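# Reseat two misplaced cartridges flat in their tray

## Task

In the partly filled tray, two cartridges are out of place: one sits tilted with one end resting up on a pocket's rim, and the other rests on top of neighbouring cartridges. Put each of them lying flat inside a pocket of that same tray with its label facing up, then release both so neither gripper is holding anything.

## Robot and tools

Robot: two arms, left_arm and right_arm, each ending in a two-finger gripper. The fingers extend along the gripper's +z axis and close along its y axis. The reported end_effector_position is the point between the finger pads, roughly 1 cm short of the fingertips.

World frame (used in all result lines): origin on the table surface midway between the arms, +z up, +x out across the table, left_arm on the +y side. The names left and right do not refer to image sides. Positions are in metres, orientation as a quaternion in w,x,y,z order. Printed hand positions can be somewhat wrong, more so at long reach.

Command row: every movement argument is one flat list of 14 numbers covering both arms, even if only one arm should move. Order: dx, dy, dz, rx, ry, rz, opening for left_arm, then the same seven for right_arm. All values lie in [-1, 1]. dx..rz are an offset, not a pose: they are measured in that gripper's own axes, relative to the gripper's measured pose at the start of the action. Scale: 1.0 equals 0.6 m of translation or 180 degrees of rotation; rx, ry, rz form a single rotation vector. Opening is absolute, not an offset: +1 fully open (0.094 m), -1 closed.

execute_actions(actions): a list of up to 15 actions, run one after another. Each action is a table of up to 15 rows; each row lasts one control step of 1/30 s. If fewer than 15 rows are given, the last row is repeated to fill the 15 steps. Every row in an action is an offset from the same start pose of that action, not from the preceding row. For the first action of a call, the start is the pose last reported in this scene. An empty list simply returns the current state and images.

move(target, speed, blocking): target is one 14-number row, offsets counted from the pose in the most recent result that showed one. Each gripper travels a straight line toward its target; both finish together, lasting 0.5 to 10 s (cut off at 10 s if longer). speed is the top path speed in m/s, 0.002 to 0.5, default 0.25; rotation is capped at twice that value in rad/s. Openings are sent at the start. Paths do not avoid obstacles or the other arm, grippers lag and may overshoot the speed, especially with the arm near straight. Faster contact means a harder hit; aiming further beyond a contact presses harder. With blocking=false the result comes back after 0.5 s while motion continues; then only wait or stop are accepted until a result shows the move has ended. The result adds a move: line with the ending (done, off_target, moving, held, fault) and active limits (paced = pose clipped; held = some steps blocked by a check, after which the arm may jump faster), plus each gripper's distance from target.

wait(seconds): 0 to 10 s, arms keep their last command; returns early if a running move ends. stop(): brakes a running move; it needs stopping distance, and the fingers keep moving. zoom_image(camera, region): camera is cam_low, cam_left_wrist or cam_right_wrist; region is [x0, y0, x1, y1] in pixels of that camera's latest 504x504 image, origin top-left, at most 504 by 504. finished_scene(scene): give the current scene's number; ends it irreversibly, so only call once both cartridges are seated and released.

Controller behaviour: each step, the commanded pose is clipped to within 70 mm and 16 degrees of the measured pose, then joints are driven by damped inverse kinematics, favouring position over orientation. Large offsets therefore need several actions; after an action the arm goes at most to its last clipped pose. Hand target lines show where each gripper is currently being driven. Arms tend to finish a centimetre or more low, and repeated zero offsets let them sag further; to hold an arm steady, first send the correcting offset back to its desired pose, then zeros, increasing the correction if it still sits low. Elbows stop just before full extension. Joint ranges (rad): waist -2.618..3.054, shoulder 0..3.142, elbow 0..3.142, wrist pitch -1.571..1.571, wrist yaw -1.571..1.571, wrist roll -2.094..2.094. A pose unreachable line means the clearance check altered or blocked that arm's command.

Results: the state line gives each arm's position and quaternion; grip_measured is the finger opening on the same -1..1 scale (the last Joint positions value is the opening in metres), each gripper offset by up to about 1 mm. Step readings list positions at some steps; HELD with an arm label marks steps where that arm was held back. FAULT lines report stops. Calibration lines give intrinsics and world-to-camera transforms (cam_low fixed, wrist cameras follow their hands); these are approximate.

Gripping: to hold a cartridge, command an opening about 0.03 below grip_measured; a smaller gap grips more lightly. Pad force tops out near 50-62 N, less on thin parts, with a brief spike on first contact. Expect occasional tugs on held parts or nudges to loose ones.

Avoid: dropping cartridges, knocking anything off the table (that fails the job), slamming into the tray, hard pushes, and letting the arms collide or press on each other. Holding loads heats motors: MOTOR HOT appears from 75 °C, at 90 °C the arm is stopped for 10 s, and at 100 °C it goes limp and falls. Release both grippers before finishing.

Each tool is called after "Request:" by a JSON object that holds its "fn" and its "kwargs".

## Session

Request:
{"fn": "execute_actions", "kwargs": {"actions": []}}

Scene clock: 0.00 s.
left_arm: end_effector_position=(+0.4773, +0.2910, +0.2623) grip_measured=+1.000 end_effector_quat_wxyz=(+0.622, +0.176, +0.717, -0.260) | right_arm: end_effector_position=(+0.1958, -0.2166, +0.1322) grip_measured=+1.000 end_effector_quat_wxyz=(-0.151, +0.763, +0.629, +0.011)
Joint positions: left_arm=[ 0.347  1.596  0.983  0.442  1.01  -0.008  0.094] | right_arm=[-0.101  1.438  1.16  -1.504 -0.22   1.601  0.094]
Joint velocities: left_arm=[-0.007 -0.007 -0.007 -0.051 -0.007 -0.007  0.   ] | right_arm=[-0.002  0.002  0.007 -0.037  0.007 -0.022  0.   ]
Motor temperatures (°C, as the motors report them): left_arm=[22 21 19 21 19 22] | right_arm=[22 19 20 19 19 21]
Hand target (left_arm): +0.477, +0.290, +0.266; +0.624, +0.179, +0.716, -0.259
Hand target (right_arm): +0.196, -0.217, +0.136; -0.147, +0.764, +0.628, +0.013

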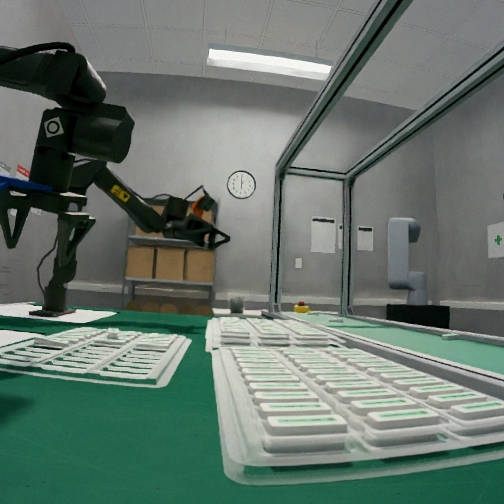

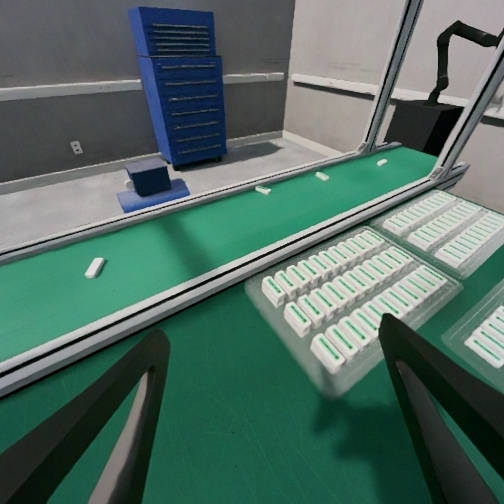

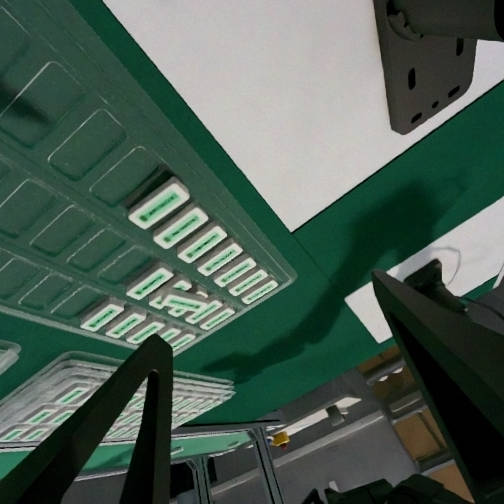

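Request:
{"fn": "zoom_image", "kwargs": {"camera": "cam_right_wrist", "region": [60, 160, 310, 370]}}

Request:
{"fn": "zoom_image", "kwargs": {"camera": "cam_low", "region": [0, 300, 220, 400]}}

Region (60, 160, 310, 370) of cam_right_wrist's 504x504 image, scaled by 2.016, with more detail than that image has; it fills the top 423 rows of this view, and the rest is white.

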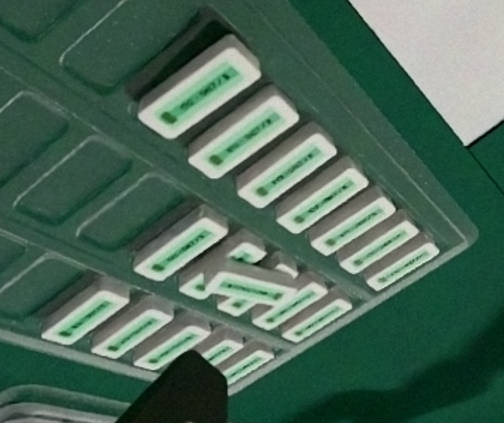

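Region (0, 300, 220, 400) of cam_low's 504x504 image, scaled by 2.291, with more detail than that image has; it fills the top 229 rows of this view, and the rest is white.

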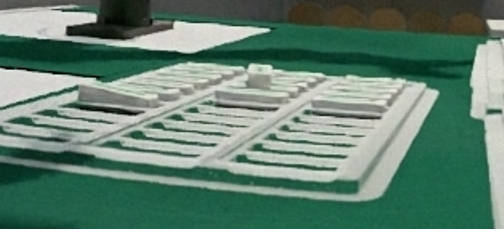

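Request:
{"fn": "move", "kwargs": {"target": [0,0,0,0,0,0,1,-0.06,0.019,0.091,-0.063,-0.074,-0.061,-1]}}

Scene clock: 32.07 s.
left_arm: end_effector_position=(+0.4773, +0.2910, +0.2623) grip_measured=+1.000 end_effector_quat_wxyz=(+0.622, +0.176, +0.717, -0.260) | right_arm: end_effector_position=(+0.1893, -0.2370, +0.0704) grip_measured=-0.979 end_effector_quat_wxyz=(-0.013, +0.712, +0.702, -0.002)
Joint positions: left_arm=[ 0.347  1.596  0.983  0.442  1.01  -0.008  0.094] | right_arm=[-0.019  1.271  0.822 -1.145 -0.016  1.528  0.001]
Joint velocities: left_arm=[ 0.027 -0.012  0.007 -0.022  0.007 -0.022  0.   ] | right_arm=[ 0.002 -0.032 -0.012  0.022 -0.037 -0.007 -0.001]
Motor temperatures (°C, as the motors report them): left_arm=[22 23 21 24 19 22] | right_arm=[22 20 21 20 19 21]
Hand target (left_arm): +0.477, +0.291, +0.262; +0.622, +0.176, +0.717, -0.260
Hand target (right_arm): +0.189, -0.239, +0.070; +0.000, +0.707, +0.707, -0.002
Off the commanded pose (left_arm): 0.000 m, 0 deg.
Off the commanded pose (right_arm): 0.003 m, 2 deg.
move: done
camera_calibration (this result's frames):
cam_right_wrist: T_world_to_cam=[[-0.915378, 0.39986, 0.0468572, 0.271981], [0.341589, 0.70979, 0.616048, 0.0954827], [0.213074, 0.579923, -0.786314, 0.25], [0, 0, 0, 1]] pos_world=[0.163081, -0.321508, 0.125012]

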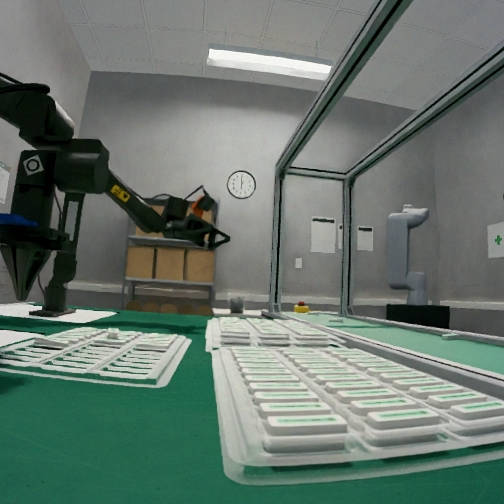

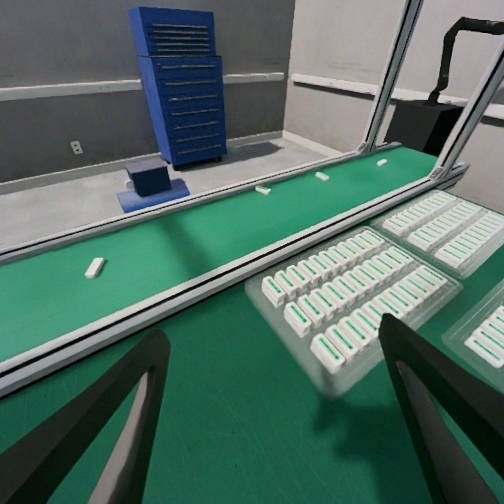

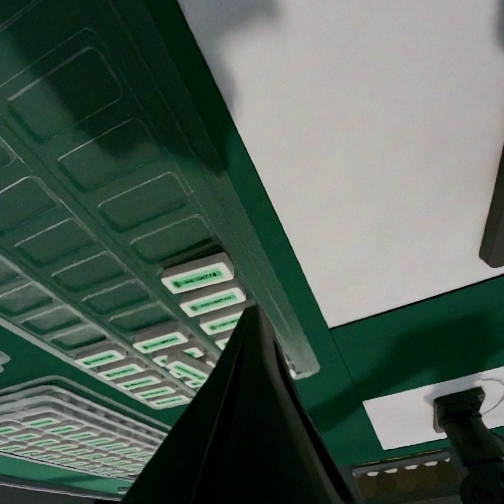

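Request:
{"fn": "move", "kwargs": {"target": [0,0,0,0,0,0,1,-0.005,-0.005,0.058,0,0,0,-1], "speed": 0.08}}

Request:
{"fn": "zoom_image", "kwargs": {"camera": "cam_low", "region": [0, 280, 160, 380]}}

Scene clock: 49.07 s.
left_arm: end_effector_position=(+0.4773, +0.2910, +0.2623) grip_measured=+1.000 end_effector_quat_wxyz=(+0.622, +0.176, +0.717, -0.260) | right_arm: end_effector_position=(+0.1858, -0.2377, +0.0390) grip_measured=-0.979 end_effector_quat_wxyz=(-0.012, +0.712, +0.703, -0.001)
Joint positions: left_arm=[ 0.347  1.596  0.983  0.442  1.01  -0.008  0.094] | right_arm=[-0.024  1.291  0.707 -1.006 -0.015  1.522  0.001]
Joint velocities: left_arm=[ 0.002 -0.007  0.012 -0.007  0.022  0.095  0.   ] | right_arm=[ 0.002  0.007 -0.002 -0.007  0.007 -0.007 -0.   ]
Motor temperatures (°C, as the motors report them): left_arm=[22 23 21 25 19 22] | right_arm=[22 20 21 20 19 21]
Hand target (left_arm): +0.477, +0.291, +0.262; +0.622, +0.176, +0.717, -0.260
Hand target (right_arm): +0.185, -0.239, +0.036; -0.014, +0.712, +0.702, -0.002
Off the commanded pose (left_arm): 0.000 m, 0 deg.
Off the commanded pose (right_arm): 0.004 m, 0 deg.
move: done
camera_calibration (this result's frames):
cam_right_wrist: T_world_to_cam=[[-0.916097, 0.398475, 0.044535, 0.27035], [0.339044, 0.710555, 0.616571, 0.117166], [0.214044, 0.579939, -0.786038, 0.226288], [0, 0, 0, 1]] pos_world=[0.159507, -0.322214, 0.0935903]

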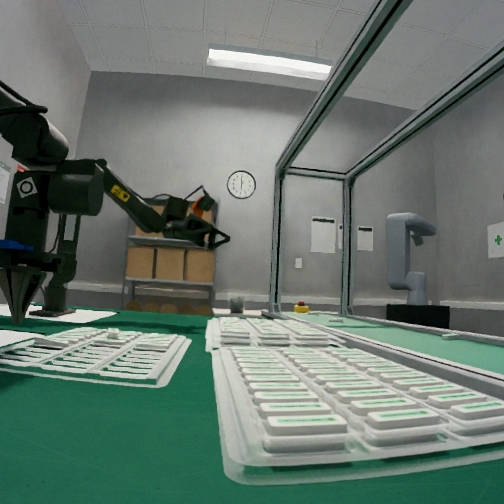

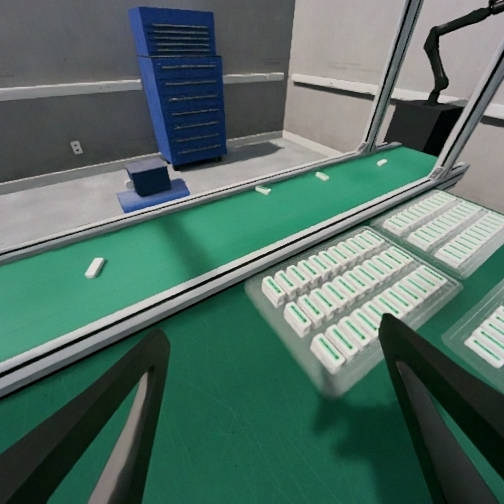

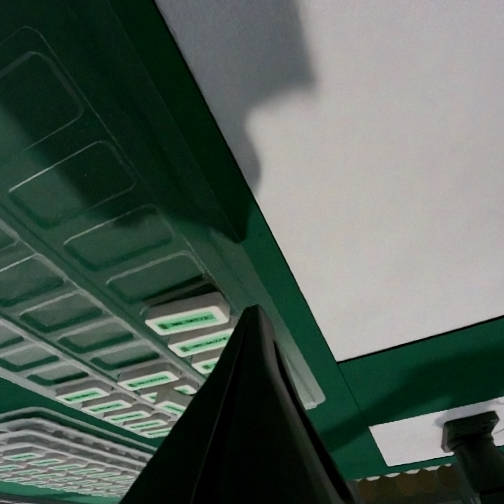

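Region (0, 280, 160, 380) of cam_low's 504x504 image, scaled by 3.150, with more detail than that image has; it fills the top 315 rows of this view, and the rest is white.

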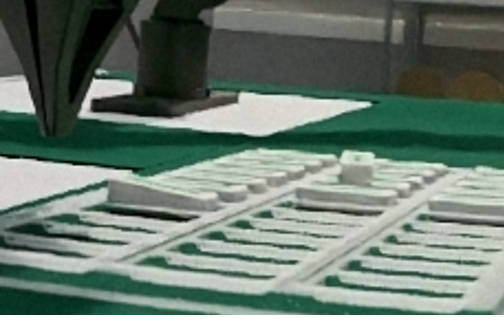

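Request:
{"fn": "move", "kwargs": {"target": [0,0,0,0,0,0,1,0.011,0.012,0.032,0,0,0,-1], "speed": 0.05}}

Request:
{"fn": "zoom_image", "kwargs": {"camera": "cam_low", "region": [0, 280, 160, 380]}}

Scene clock: 58.20 s.
left_arm: end_effector_position=(+0.4773, +0.2910, +0.2623) grip_measured=+1.000 end_effector_quat_wxyz=(+0.622, +0.176, +0.717, -0.260) | right_arm: end_effector_position=(+0.1939, -0.2325, +0.0234) grip_measured=-0.979 end_effector_quat_wxyz=(-0.011, +0.712, +0.702, +0.001)
Joint positions: left_arm=[ 0.347  1.596  0.983  0.442  1.01  -0.008  0.094] | right_arm=[ 0.006  1.349  0.682 -0.919 -0.016  1.552  0.001]
Joint velocities: left_arm=[-0.012 -0.017  0.007  0.022 -0.007 -0.081  0.   ] | right_arm=[ 0.002 -0.002  0.007 -0.037  0.022  0.051  0.   ]
Motor temperatures (°C, as the motors report them): left_arm=[22 23 22 26 19 22] | right_arm=[22 20 21 20 19 21]
Hand target (left_arm): +0.477, +0.291, +0.262; +0.622, +0.176, +0.717, -0.260
Hand target (right_arm): +0.193, -0.231, +0.020; -0.012, +0.712, +0.702, -0.001
Off the commanded pose (left_arm): 0.000 m, 0 deg.
Off the commanded pose (right_arm): 0.004 m, 0 deg.
move: done
camera_calibration (this result's frames):
cam_right_wrist: T_world_to_cam=[[-0.916119, 0.398827, 0.0407851, 0.276615], [0.336779, 0.710395, 0.617996, 0.120669], [0.2175, 0.579893, -0.785123, 0.208555], [0, 0, 0, 1]] pos_world=[0.167413, -0.316984, 0.0778868]

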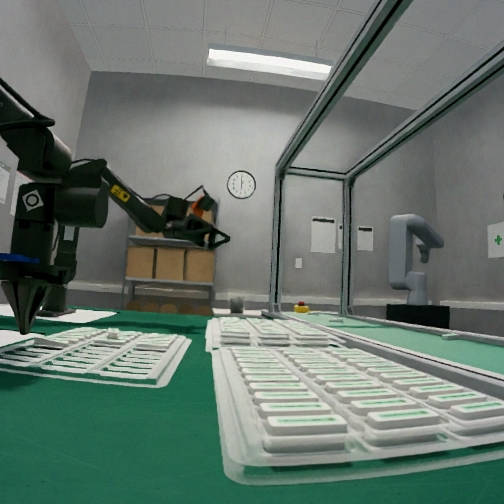

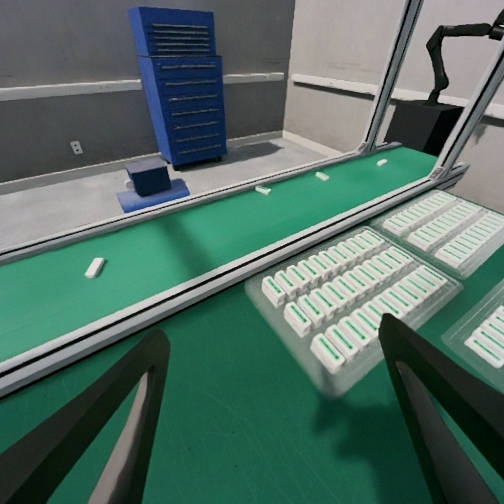

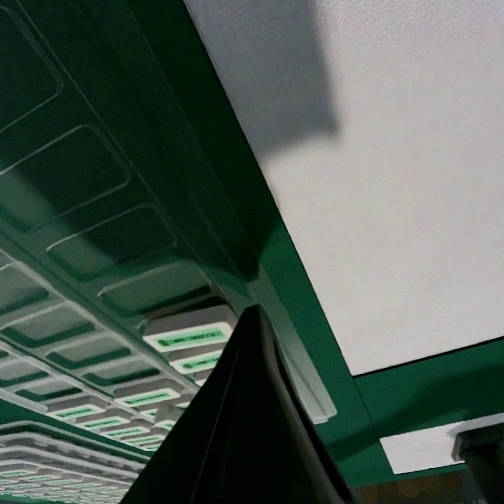

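Region (0, 280, 160, 380) of cam_low's 504x504 image, scaled by 3.150, with more detail than that image has; it fills the top 315 rows of this view, and the rest is white.

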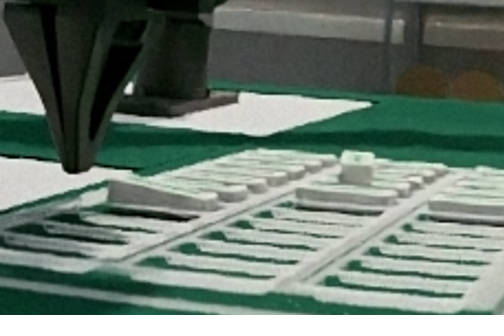

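Request:
{"fn": "move", "kwargs": {"target": [0,0,0,0,0,0,1,0.009,0,0.017,0,0,0,-1], "speed": 0.03}}

Request:
{"fn": "move", "kwargs": {"target": [0,0,0,0,0,0,1,0,0.022,0,0,0,0,-1], "speed": 0.02}}

Request:
{"fn": "zoom_image", "kwargs": {"camera": "cam_low", "region": [0, 280, 160, 380]}}

Scene clock: 64.67 s.
left_arm: end_effector_position=(+0.4773, +0.2910, +0.2623) grip_measured=+1.000 end_effector_quat_wxyz=(+0.622, +0.176, +0.717, -0.260) | right_arm: end_effector_position=(+0.1950, -0.2285, +0.0169) grip_measured=-0.979 end_effector_quat_wxyz=(-0.010, +0.711, +0.703, +0.001)
Joint positions: left_arm=[ 0.347  1.596  0.983  0.442  1.01  -0.008  0.094] | right_arm=[ 0.028  1.363  0.665 -0.884 -0.016  1.572  0.001]
Joint velocities: left_arm=[-0.012  0.002 -0.002 -0.007  0.066 -0.081  0.   ] | right_arm=[-0.002  0.007  0.002  0.095  0.037  0.007 -0.   ]
Motor temperatures (°C, as the motors report them): left_arm=[22 23 22 26 19 22] | right_arm=[22 20 21 20 19 21]
Hand target (left_arm): +0.477, +0.291, +0.262; +0.622, +0.176, +0.717, -0.260
Hand target (right_arm): +0.194, -0.227, +0.013; -0.011, +0.712, +0.703, +0.000
Off the commanded pose (left_arm): 0.000 m, 0 deg.
Off the commanded pose (right_arm): 0.004 m, 0 deg.
move: done
camera_calibration (this result's frames):
cam_right_wrist: T_world_to_cam=[[-0.916532, 0.398137, 0.0381622, 0.276205], [0.334554, 0.71086, 0.618669, 0.122025], [0.219187, 0.579797, -0.784724, 0.200551], [0, 0, 0, 1]] pos_world=[0.168369, -0.312989, 0.0713439]

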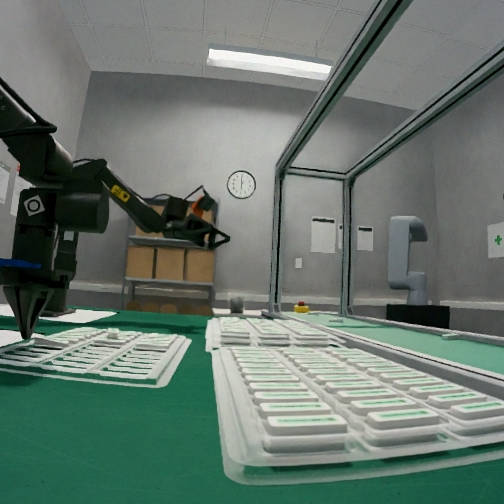

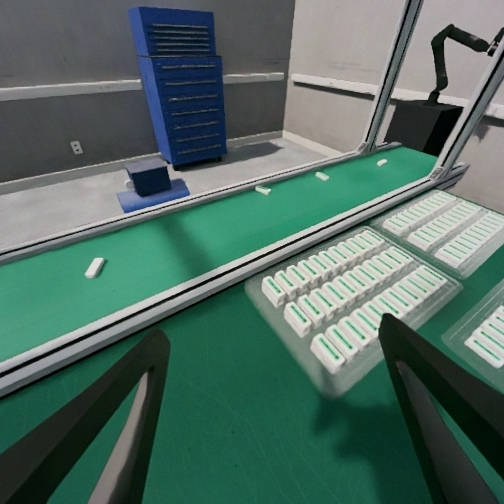

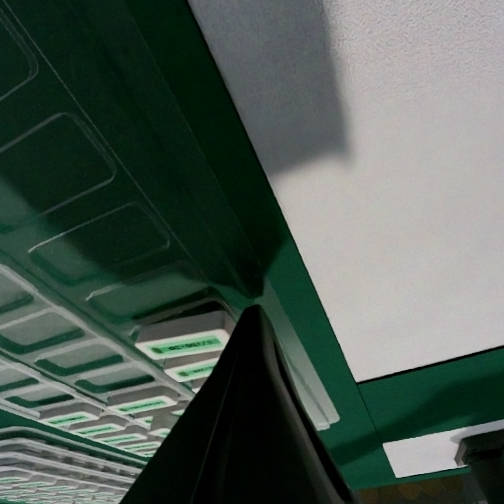

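Scene clock: 65.57 s.
left_arm: end_effector_position=(+0.4773, +0.2910, +0.2623) grip_measured=+1.000 end_effector_quat_wxyz=(+0.622, +0.176, +0.717, -0.260) | right_arm: end_effector_position=(+0.1940, -0.2285, +0.0142) grip_measured=-0.980 end_effector_quat_wxyz=(-0.022, +0.711, +0.702, -0.011)
Joint positions: left_arm=[ 0.347  1.596  0.983  0.442  1.01  -0.008  0.094] | right_arm=[ 0.028  1.402  0.682 -0.897 -0.016  1.572  0.001]
Joint velocities: left_arm=[ 0.017  0.007 -0.012 -0.007 -0.037 -0.007  0.   ] | right_arm=[ 0.002  0.002  0.002 -0.066 -0.051 -0.066 -0.001]
Motor temperatures (°C, as the motors report them): left_arm=[22 23 22 26 19 22] | right_arm=[22 20 21 20 19 21]
Hand target (left_arm): +0.477, +0.291, +0.262; +0.622, +0.176, +0.717, -0.260
Hand target (right_arm): +0.208, -0.229, +0.017; -0.010, +0.711, +0.703, +0.002
Off the commanded pose (left_arm): 0.000 m, 0 deg.
Off the commanded pose (right_arm): 0.014 m, 2 deg.
move: off_target (right_arm)
camera_calibration (this result's frames):
cam_right_wrist: T_world_to_cam=[[-0.914679, 0.398118, 0.0697425, 0.274594], [0.355597, 0.710639, 0.607078, 0.120014], [0.192127, 0.580082, -0.791576, 0.204094], [0, 0, 0, 1]] pos_world=[0.169276, -0.312998, 0.0695468]

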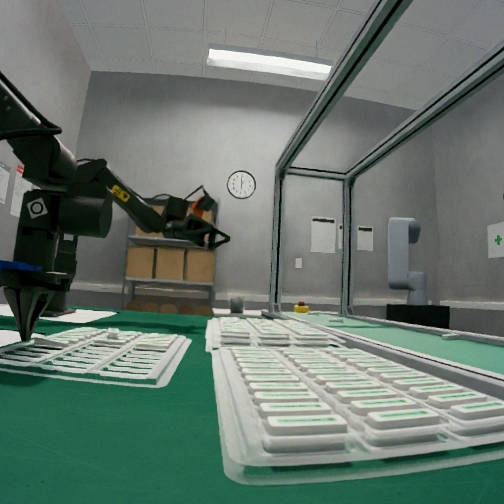

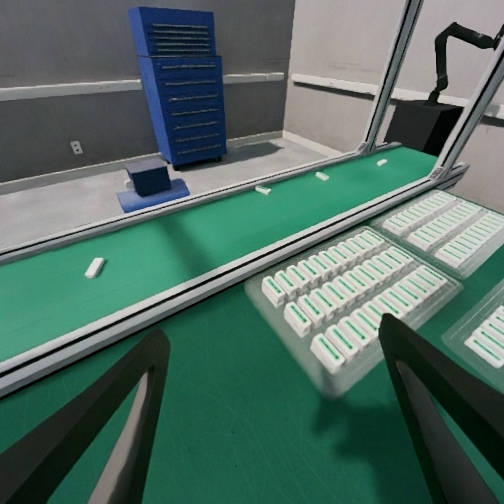

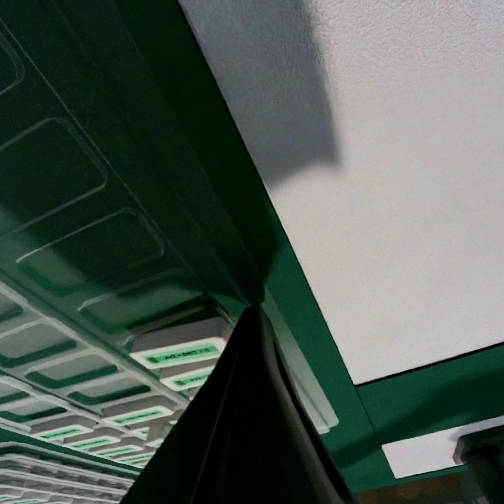

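Region (0, 280, 160, 380) of cam_low's 504x504 image, scaled by 3.150, with more detail than that image has; it fills the top 315 rows of this view, and the rest is white.

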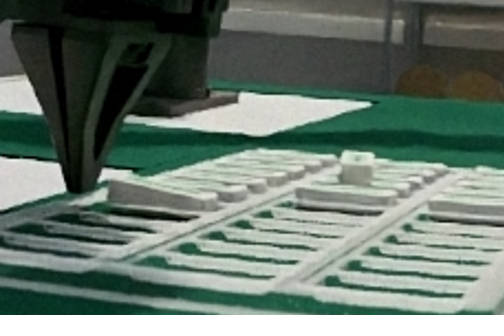

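Request:
{"fn": "move", "kwargs": {"target": [0,0,0,0,0,0,1,0,0.022,-0.012,-0.015,0,0,-1], "speed": 0.015}}

Request:
{"fn": "zoom_image", "kwargs": {"camera": "cam_low", "region": [0, 280, 160, 380]}}

Scene clock: 72.27 s.
left_arm: end_effector_position=(+0.4773, +0.2910, +0.2623) grip_measured=+1.000 end_effector_quat_wxyz=(+0.622, +0.176, +0.717, -0.260) | right_arm: end_effector_position=(+0.1937, -0.2285, +0.0143) grip_measured=-0.980 end_effector_quat_wxyz=(-0.022, +0.711, +0.702, -0.011)
Joint positions: left_arm=[ 0.347  1.596  0.983  0.442  1.01  -0.008  0.094] | right_arm=[ 0.028  1.402  0.682 -0.898 -0.016  1.572  0.001]
Joint velocities: left_arm=[-0.017 -0.002 -0.032  0.051  0.007 -0.022  0.   ] | right_arm=[-0.007 -0.007  0.007  0.037  0.022 -0.051 -0.   ]
Motor temperatures (°C, as the motors report them): left_arm=[22 24 22 26 19 22] | right_arm=[22 20 21 20 19 21]
Hand target (left_arm): +0.477, +0.291, +0.262; +0.622, +0.176, +0.717, -0.260
Hand target (right_arm): +0.207, -0.229, +0.021; -0.005, +0.712, +0.702, +0.006
Off the commanded pose (left_arm): 0.000 m, 0 deg.
Off the commanded pose (right_arm): 0.015 m, 3 deg.
move: off_target (right_arm)
camera_calibration (this result's frames):
cam_right_wrist: T_world_to_cam=[[-0.914599, 0.398117, 0.070794, 0.274301], [0.356291, 0.710632, 0.606679, 0.119975], [0.191221, 0.580091, -0.791788, 0.204338], [0, 0, 0, 1]] pos_world=[0.169056, -0.312996, 0.0695876]

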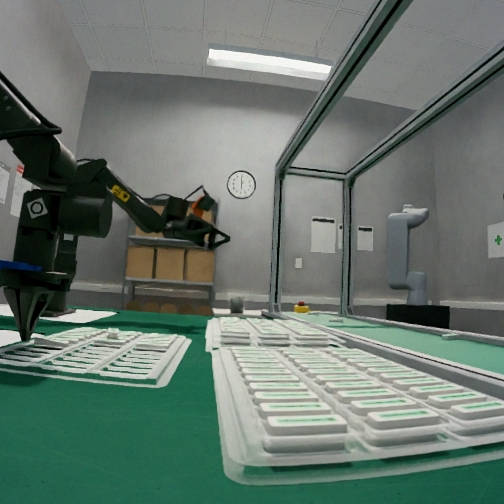

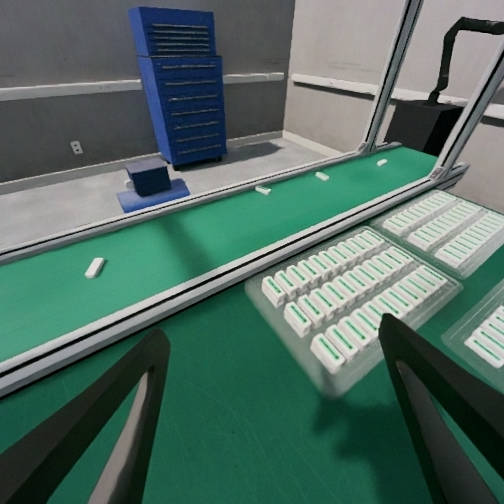

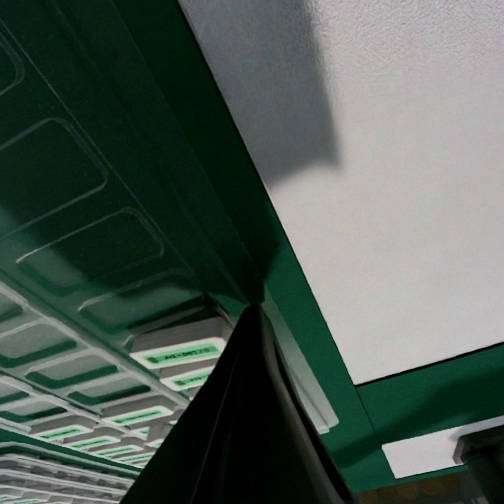

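Region (0, 280, 160, 380) of cam_low's 504x504 image, scaled by 3.150, with more detail than that image has; it fills the top 315 rows of this view, and the rest is white.

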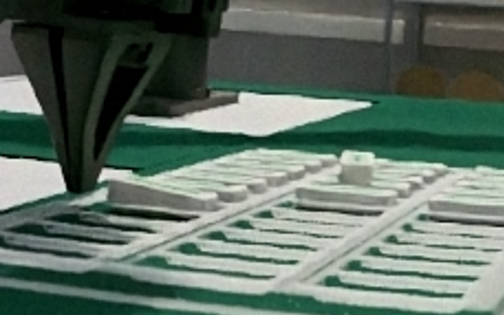

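Request:
{"fn": "move", "kwargs": {"target": [0,0,0,0,0,0,1,0,0,-0.013,0,0,0,-1], "speed": 0.015}}

Scene clock: 76.67 s.
left_arm: end_effector_position=(+0.4773, +0.2910, +0.2623) grip_measured=+1.000 end_effector_quat_wxyz=(+0.622, +0.176, +0.717, -0.260) | right_arm: end_effector_position=(+0.1934, -0.2285, +0.0143) grip_measured=-0.980 end_effector_quat_wxyz=(-0.023, +0.711, +0.702, -0.011)
Joint positions: left_arm=[ 0.347  1.596  0.983  0.442  1.01  -0.008  0.094] | right_arm=[ 0.028  1.402  0.682 -0.899 -0.016  1.572  0.001]
Joint velocities: left_arm=[ 0.017 -0.012 -0.027 -0.007  0.007 -0.066  0.   ] | right_arm=[ 0.007 -0.022 -0.002  0.007  0.022  0.037  0.   ]
Motor temperatures (°C, as the motors report them): left_arm=[22 24 22 26 19 22] | right_arm=[22 20 22 20 19 21]
Hand target (left_arm): +0.477, +0.291, +0.262; +0.622, +0.176, +0.717, -0.260
Hand target (right_arm): +0.194, -0.229, +0.022; -0.022, +0.711, +0.702, -0.011
Off the commanded pose (left_arm): 0.000 m, 0 deg.
Off the commanded pose (right_arm): 0.008 m, 0 deg.
move: done
camera_calibration (this result's frames):
cam_right_wrist: T_world_to_cam=[[-0.914517, 0.398116, 0.0718453, 0.274008], [0.356985, 0.710624, 0.606279, 0.119935], [0.190314, 0.580101, -0.792, 0.204582], [0, 0, 0, 1]] pos_world=[0.168835, -0.312994, 0.0696286]

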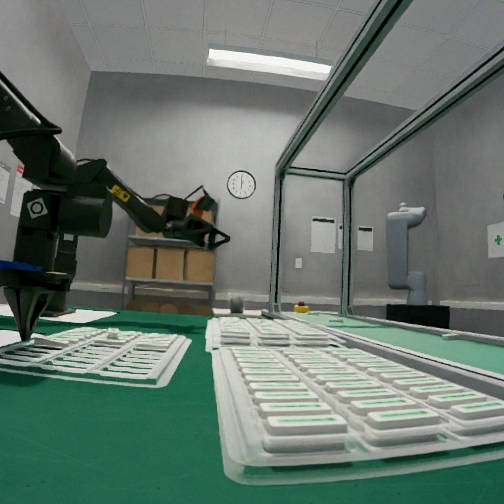

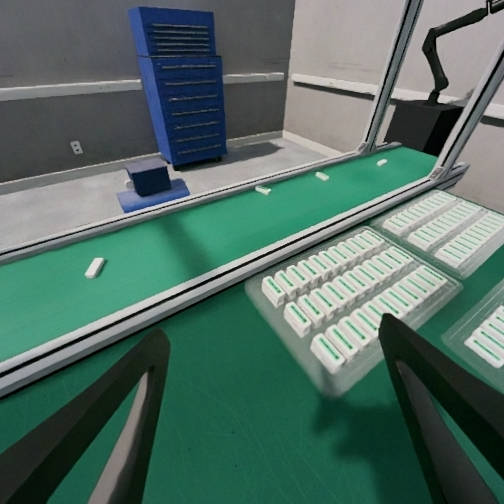

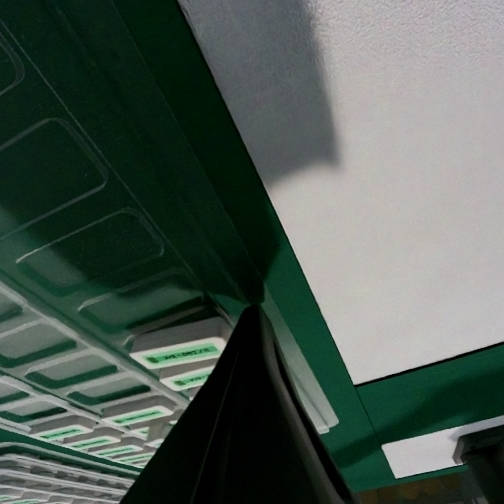

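Stiction only. Try pushing by opening the fingers.

Request:
{"fn": "execute_actions", "kwargs": {"actions": [[[0,0,0,0,0,0,1,0,0,-0.02,0,0,0,-1]],[[0,0,0,0,0,0,1,0,0,0,0,0,0,-0.8]],[[0,0,0,0,0,0,1,0,0,0,0,0,0,-0.7],[0,0,0,0,0,0,1,0,0,0,0,0,0,-0.67],[0,0,0,0,0,0,1,0,0,0,0,0,0,-0.64],[0,0,0,0,0,0,1,0,0,0,0,0,0,-0.6],[0,0,0,0,0,0,1,0,0,0,0,0,0,-0.57],[0,0,0,0,0,0,1,0,0,0,0,0,0,-0.54]]]}}

Request:
{"fn": "zoom_image", "kwargs": {"camera": "cam_low", "region": [0, 280, 160, 380]}}

Scene clock: 84.23 s.
left_arm: end_effector_position=(+0.4773, +0.2910, +0.2623) grip_measured=+1.000 end_effector_quat_wxyz=(+0.622, +0.176, +0.717, -0.260) | right_arm: end_effector_position=(+0.1869, -0.2284, +0.0153) grip_measured=-0.543 end_effector_quat_wxyz=(-0.032, +0.711, +0.702, -0.021)
Joint positions: left_arm=[ 0.347  1.596  0.983  0.442  1.01  -0.008  0.094] | right_arm=[ 0.028  1.401  0.684 -0.929 -0.016  1.572  0.021]
Joint velocities: left_arm=[-0.017 -0.007  0.002 -0.066 -0.007  0.007  0.   ] | right_arm=[-0.007 -0.002  0.022  0.051 -0.007  0.007  0.   ]
Motor temperatures (°C, as the motors report them): left_arm=[22 24 22 27 19 22] | right_arm=[22 20 22 20 19 21]
Hand target (left_arm): +0.477, +0.291, +0.262; +0.622, +0.176, +0.717, -0.260
Hand target (right_arm): +0.187, -0.228, +0.015; -0.032, +0.711, +0.702, -0.020
Off the commanded pose (left_arm): 0.000 m, 0 deg.
Off the commanded pose (right_arm): 0.000 m, 0 deg.
Step readings (end_effector_position; steps 1 to 15: 1st action; 16 to 30: 2nd action; 31 to 45: 3rd action):
0: left_arm (+0.4773, +0.2910, +0.2623) | right_arm (+0.1934, -0.2285, +0.0143)
1: left_arm (+0.4773, +0.2910, +0.2623) | right_arm (+0.1934, -0.2285, +0.0146)
2: left_arm (+0.4773, +0.2910, +0.2623) | right_arm (+0.1929, -0.2285, +0.0149)
4: left_arm (+0.4773, +0.2910, +0.2623) | right_arm (+0.1910, -0.2285, +0.0151)
8: left_arm (+0.4773, +0.2910, +0.2623) | right_arm (+0.1885, -0.2284, +0.0152)
15: left_arm (+0.4773, +0.2910, +0.2623) | right_arm (+0.1872, -0.2284, +0.0153)
16: left_arm (+0.4773, +0.2910, +0.2623) | right_arm (+0.1872, -0.2284, +0.0153)
17: left_arm (+0.4773, +0.2910, +0.2623) | right_arm (+0.1872, -0.2284, +0.0153)
19: left_arm (+0.4773, +0.2910, +0.2623) | right_arm (+0.1872, -0.2284, +0.0153)
23: left_arm (+0.4773, +0.2910, +0.2623) | right_arm (+0.1872, -0.2284, +0.0153)
30: left_arm (+0.4773, +0.2910, +0.2623) | right_arm (+0.1872, -0.2284, +0.0153)
31: left_arm (+0.4773, +0.2910, +0.2623) | right_arm (+0.1872, -0.2284, +0.0153)
32: left_arm (+0.4773, +0.2910, +0.2623) | right_arm (+0.1872, -0.2284, +0.0153)
34: left_arm (+0.4773, +0.2910, +0.2623) | right_arm (+0.1872, -0.2284, +0.0153)
38: left_arm (+0.4773, +0.2910, +0.2623) | right_arm (+0.1870, -0.2284, +0.0153)
45: end_effector_position above
camera_calibration (this result's frames):
cam_right_wrist: T_world_to_cam=[[-0.912235, 0.398092, 0.0966974, 0.267088], [0.373275, 0.710453, 0.596592, 0.118644], [0.1688, 0.580327, -0.796698, 0.210785], [0, 0, 0, 1]] pos_world=[0.163779, -0.312941, 0.0713232]

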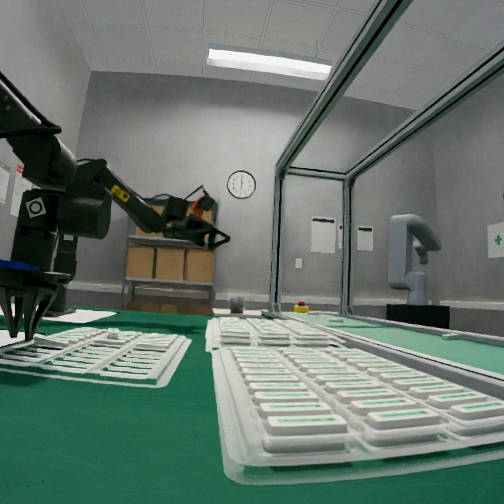

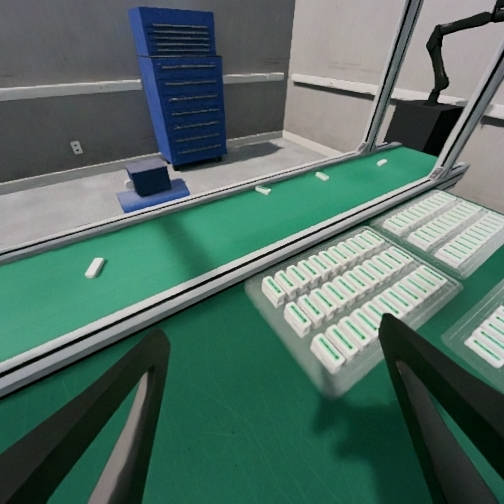

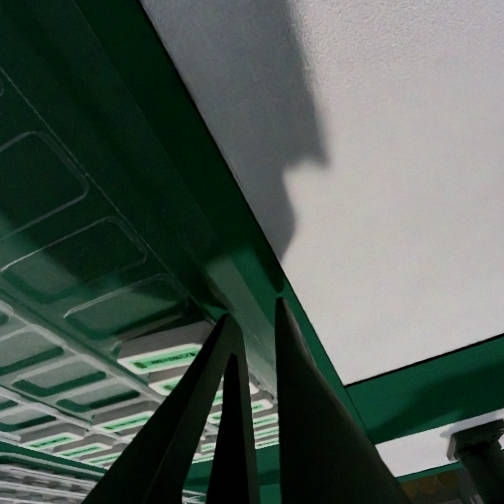

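Region (0, 280, 160, 380) of cam_low's 504x504 image, scaled by 3.150, with more detail than that image has; it fills the top 315 rows of this view, and the rest is white.

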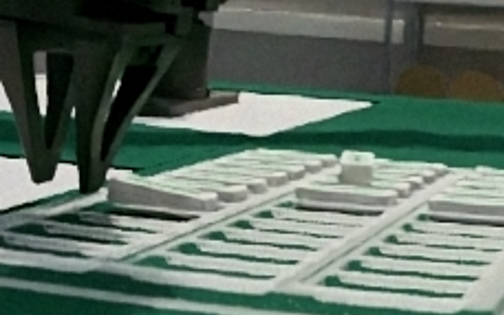

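Request:
{"fn": "move", "kwargs": {"target": [0,0,0,0,0,0,1,0,-0.004,-0.04,-0.03,0,0,-0.75], "speed": 0.04}}

Scene clock: 92.60 s.
left_arm: end_effector_position=(+0.4773, +0.2910, +0.2623) grip_measured=+1.000 end_effector_quat_wxyz=(+0.622, +0.176, +0.717, -0.260) | right_arm: end_effector_position=(+0.1925, -0.2285, +0.0365) grip_measured=-0.747 end_effector_quat_wxyz=(+0.004, +0.711, +0.703, +0.015)
Joint positions: left_arm=[ 0.347  1.596  0.983  0.442  1.01  -0.008  0.094] | right_arm=[ 0.028  1.273  0.684 -0.955 -0.016  1.572  0.012]
Joint velocities: left_arm=[ 0.007 -0.002  0.007  0.022  0.022  0.022  0.   ] | right_arm=[ 0.007 -0.002 -0.027  0.007  0.007  0.051 -0.001]
Motor temperatures (°C, as the motors report them): left_arm=[22 24 22 27 19 22] | right_arm=[22 20 22 20 19 21]
Hand target (left_arm): +0.477, +0.291, +0.262; +0.622, +0.176, +0.717, -0.260
Hand target (right_arm): +0.187, -0.229, +0.039; +0.001, +0.712, +0.702, +0.012
Off the commanded pose (left_arm): 0.000 m, 0 deg.
Off the commanded pose (right_arm): 0.007 m, 1 deg.
move: done
camera_calibration (this result's frames):
cam_right_wrist: T_world_to_cam=[[-0.91732, 0.398145, 0.00196727, 0.274613], [0.310001, 0.711118, 0.631039, 0.115033], [0.249846, 0.579475, -0.775748, 0.210194], [0, 0, 0, 1]] pos_world=[0.163731, -0.31294, 0.0899275]

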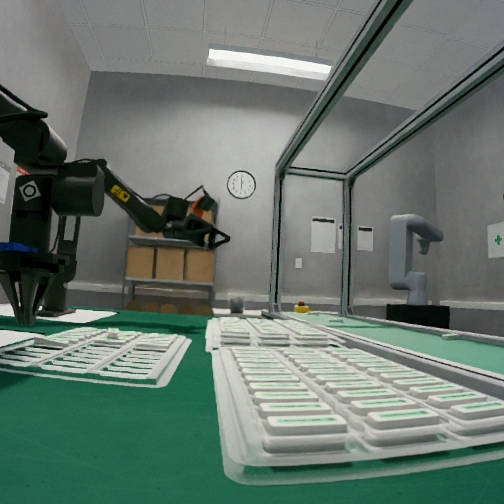

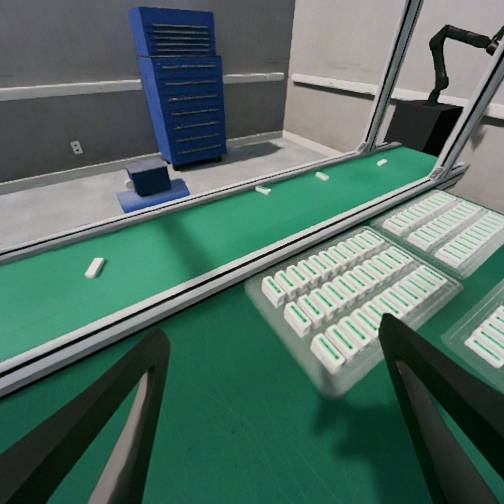

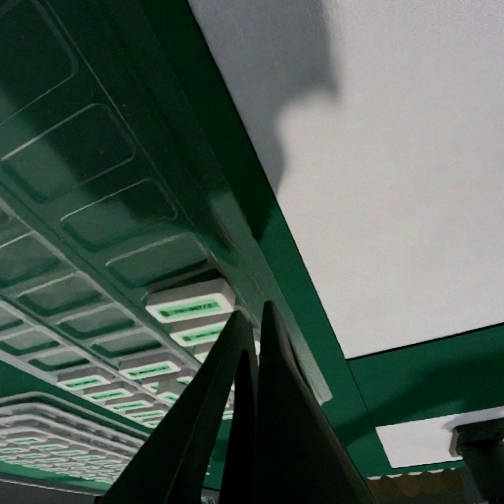

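Request:
{"fn": "move", "kwargs": {"target": [0,0,0,0,0,0,1,0,0,0.037,0,0,0,-1], "speed": 0.04}}

Request:
{"fn": "execute_actions", "kwargs": {"actions": [[[0,0,0,0,0,0,1,0,0,0,0,0,0,-0.8]],[[0,0,0,0,0,0,1,0,0,0,0,0,0,-0.75],[0,0,0,0,0,0,1,0,0,0,0,0,0,-0.7],[0,0,0,0,0,0,1,0,0,0,0,0,0,-0.67],[0,0,0,0,0,0,1,0,0,0,0,0,0,-0.64],[0,0,0,0,0,0,1,0,0,0,0,0,0,-0.6],[0,0,0,0,0,0,1,0,0,0,0,0,0,-0.57],[0,0,0,0,0,0,1,0,0,0,0,0,0,-0.54],[0,0,0,0,0,0,1,0,0,0,0,0,0,-0.5]]]}}

Request:
{"fn": "zoom_image", "kwargs": {"camera": "cam_low", "region": [0, 280, 160, 380]}}

Scene clock: 101.57 s.
left_arm: end_effector_position=(+0.4773, +0.2910, +0.2623) grip_measured=+1.000 end_effector_quat_wxyz=(+0.622, +0.176, +0.717, -0.260) | right_arm: end_effector_position=(+0.1946, -0.2285, +0.0183) grip_measured=-0.979 end_effector_quat_wxyz=(+0.006, +0.711, +0.703, +0.017)
Joint positions: left_arm=[ 0.347  1.596  0.983  0.442  1.01  -0.008  0.094] | right_arm=[ 0.028  1.31   0.631 -0.86  -0.016  1.572  0.001]
Joint velocities: left_arm=[ 0.007 -0.002  0.012  0.095 -0.051  0.007  0.   ] | right_arm=[-0.002 -0.012 -0.002 -0.022 -0.007 -0.051 -0.001]
Motor temperatures (°C, as the motors report them): left_arm=[22 24 22 27 19 22] | right_arm=[22 20 21 20 19 21]
Hand target (left_arm): +0.477, +0.291, +0.262; +0.622, +0.176, +0.717, -0.260
Hand target (right_arm): +0.193, -0.228, +0.015; +0.004, +0.711, +0.703, +0.015
Off the commanded pose (left_arm): 0.000 m, 0 deg.
Off the commanded pose (right_arm): 0.004 m, 0 deg.
move: done
camera_calibration (this result's frames):
cam_right_wrist: T_world_to_cam=[[-0.917318, 0.398145, -0.0029539, 0.276683], [0.306626, 0.711154, 0.632646, 0.126518], [0.253986, 0.579431, -0.774436, 0.194718], [0, 0, 0, 1]] pos_world=[0.165557, -0.312959, 0.0715729]

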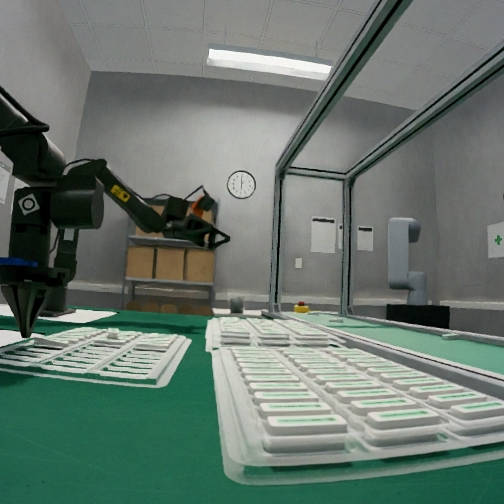

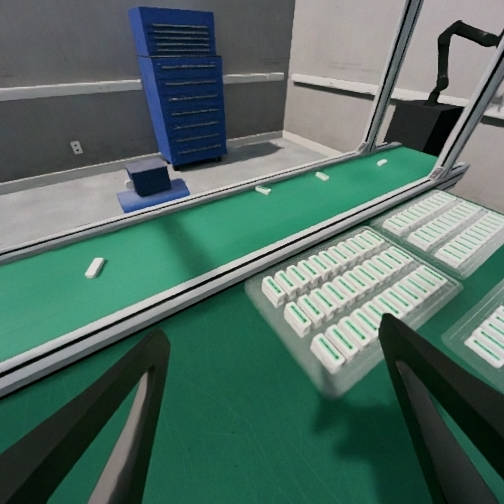

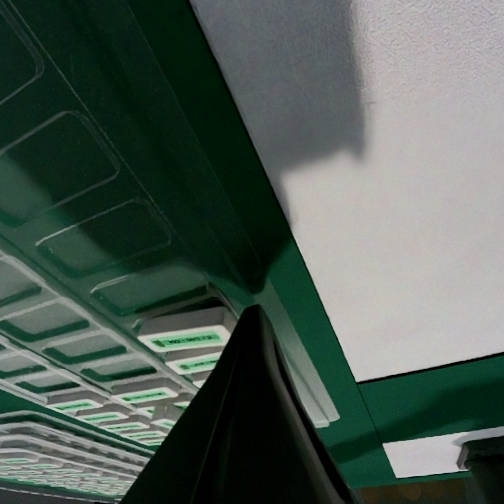

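Scene clock: 102.57 s.
left_arm: end_effector_position=(+0.4773, +0.2910, +0.2623) grip_measured=+1.000 end_effector_quat_wxyz=(+0.622, +0.176, +0.717, -0.260) | right_arm: end_effector_position=(+0.1946, -0.2285, +0.0183) grip_measured=-0.503 end_effector_quat_wxyz=(+0.006, +0.711, +0.703, +0.017)
Joint positions: left_arm=[ 0.347  1.596  0.983  0.442  1.01  -0.008  0.094] | right_arm=[ 0.028  1.31   0.631 -0.86  -0.016  1.572  0.023]
Joint velocities: left_arm=[-0.007 -0.012 -0.032  0.022 -0.022  0.007  0.   ] | right_arm=[ 0.002  0.007  0.007  0.007  0.007 -0.022 -0.   ]
Motor temperatures (°C, as the motors report them): left_arm=[22 24 22 27 19 22] | right_arm=[22 20 21 20 19 21]
Hand target (left_arm): +0.477, +0.291, +0.262; +0.622, +0.176, +0.717, -0.260
Hand target (right_arm): +0.195, -0.228, +0.018; +0.006, +0.711, +0.703, +0.017
Off the commanded pose (left_arm): 0.000 m, 0 deg.
Off the commanded pose (right_arm): 0.000 m, 0 deg.
Step readings (end_effector_position; steps 1 to 15: 1st action; 16 to 30: 2nd action):
0: left_arm (+0.4773, +0.2910, +0.2623) | right_arm (+0.1946, -0.2285, +0.0183)
1: left_arm (+0.4773, +0.2910, +0.2623) | right_arm (+0.1946, -0.2285, +0.0183)
2: left_arm (+0.4773, +0.2910, +0.2623) | right_arm (+0.1946, -0.2285, +0.0183)
4: left_arm (+0.4773, +0.2910, +0.2623) | right_arm (+0.1946, -0.2285, +0.0183)
8: left_arm (+0.4773, +0.2910, +0.2623) | right_arm (+0.1946, -0.2285, +0.0183)
15: left_arm (+0.4773, +0.2910, +0.2623) | right_arm (+0.1946, -0.2285, +0.0183)
16: left_arm (+0.4773, +0.2910, +0.2623) | right_arm (+0.1946, -0.2285, +0.0183)
17: left_arm (+0.4773, +0.2910, +0.2623) | right_arm (+0.1946, -0.2285, +0.0183)
19: left_arm (+0.4773, +0.2910, +0.2623) | right_arm (+0.1946, -0.2285, +0.0183)
23: left_arm (+0.4773, +0.2910, +0.2623) | right_arm (+0.1946, -0.2285, +0.0183)
30: end_effector_position above
camera_calibration (this result's frames):
cam_right_wrist: T_world_to_cam=[[-0.917318, 0.398145, -0.0029539, 0.276683], [0.306626, 0.711154, 0.632646, 0.126518], [0.253986, 0.579431, -0.774436, 0.194718], [0, 0, 0, 1]] pos_world=[0.165557, -0.312959, 0.0715729]

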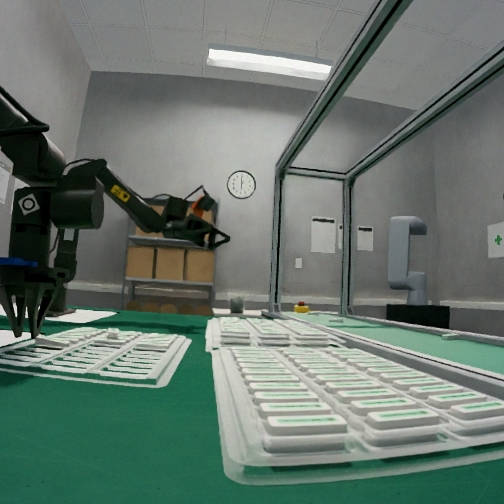

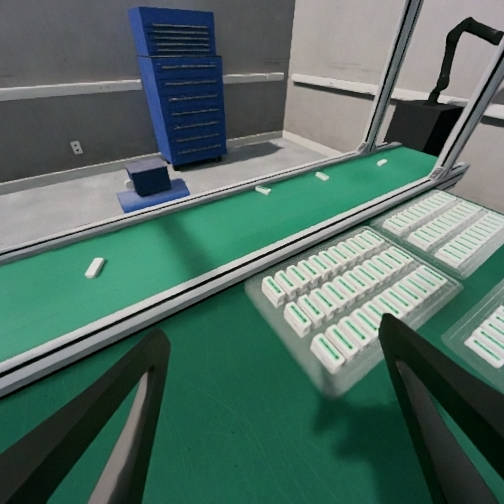

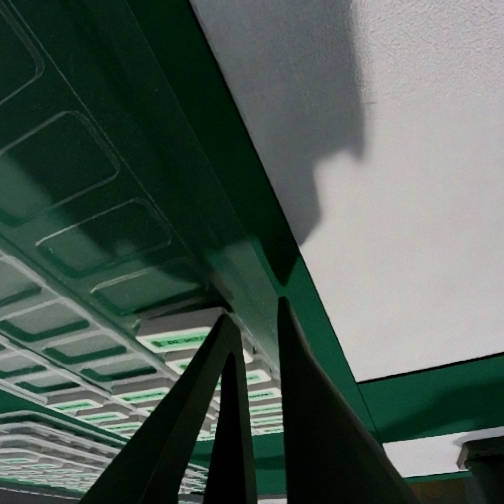

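Region (0, 280, 160, 380) of cam_low's 504x504 image, scaled by 3.150, with more detail than that image has; it fills the top 315 rows of this view, and the rest is white.

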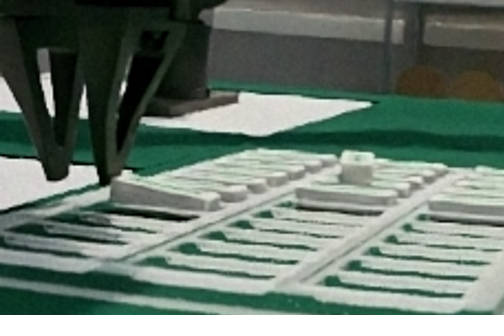

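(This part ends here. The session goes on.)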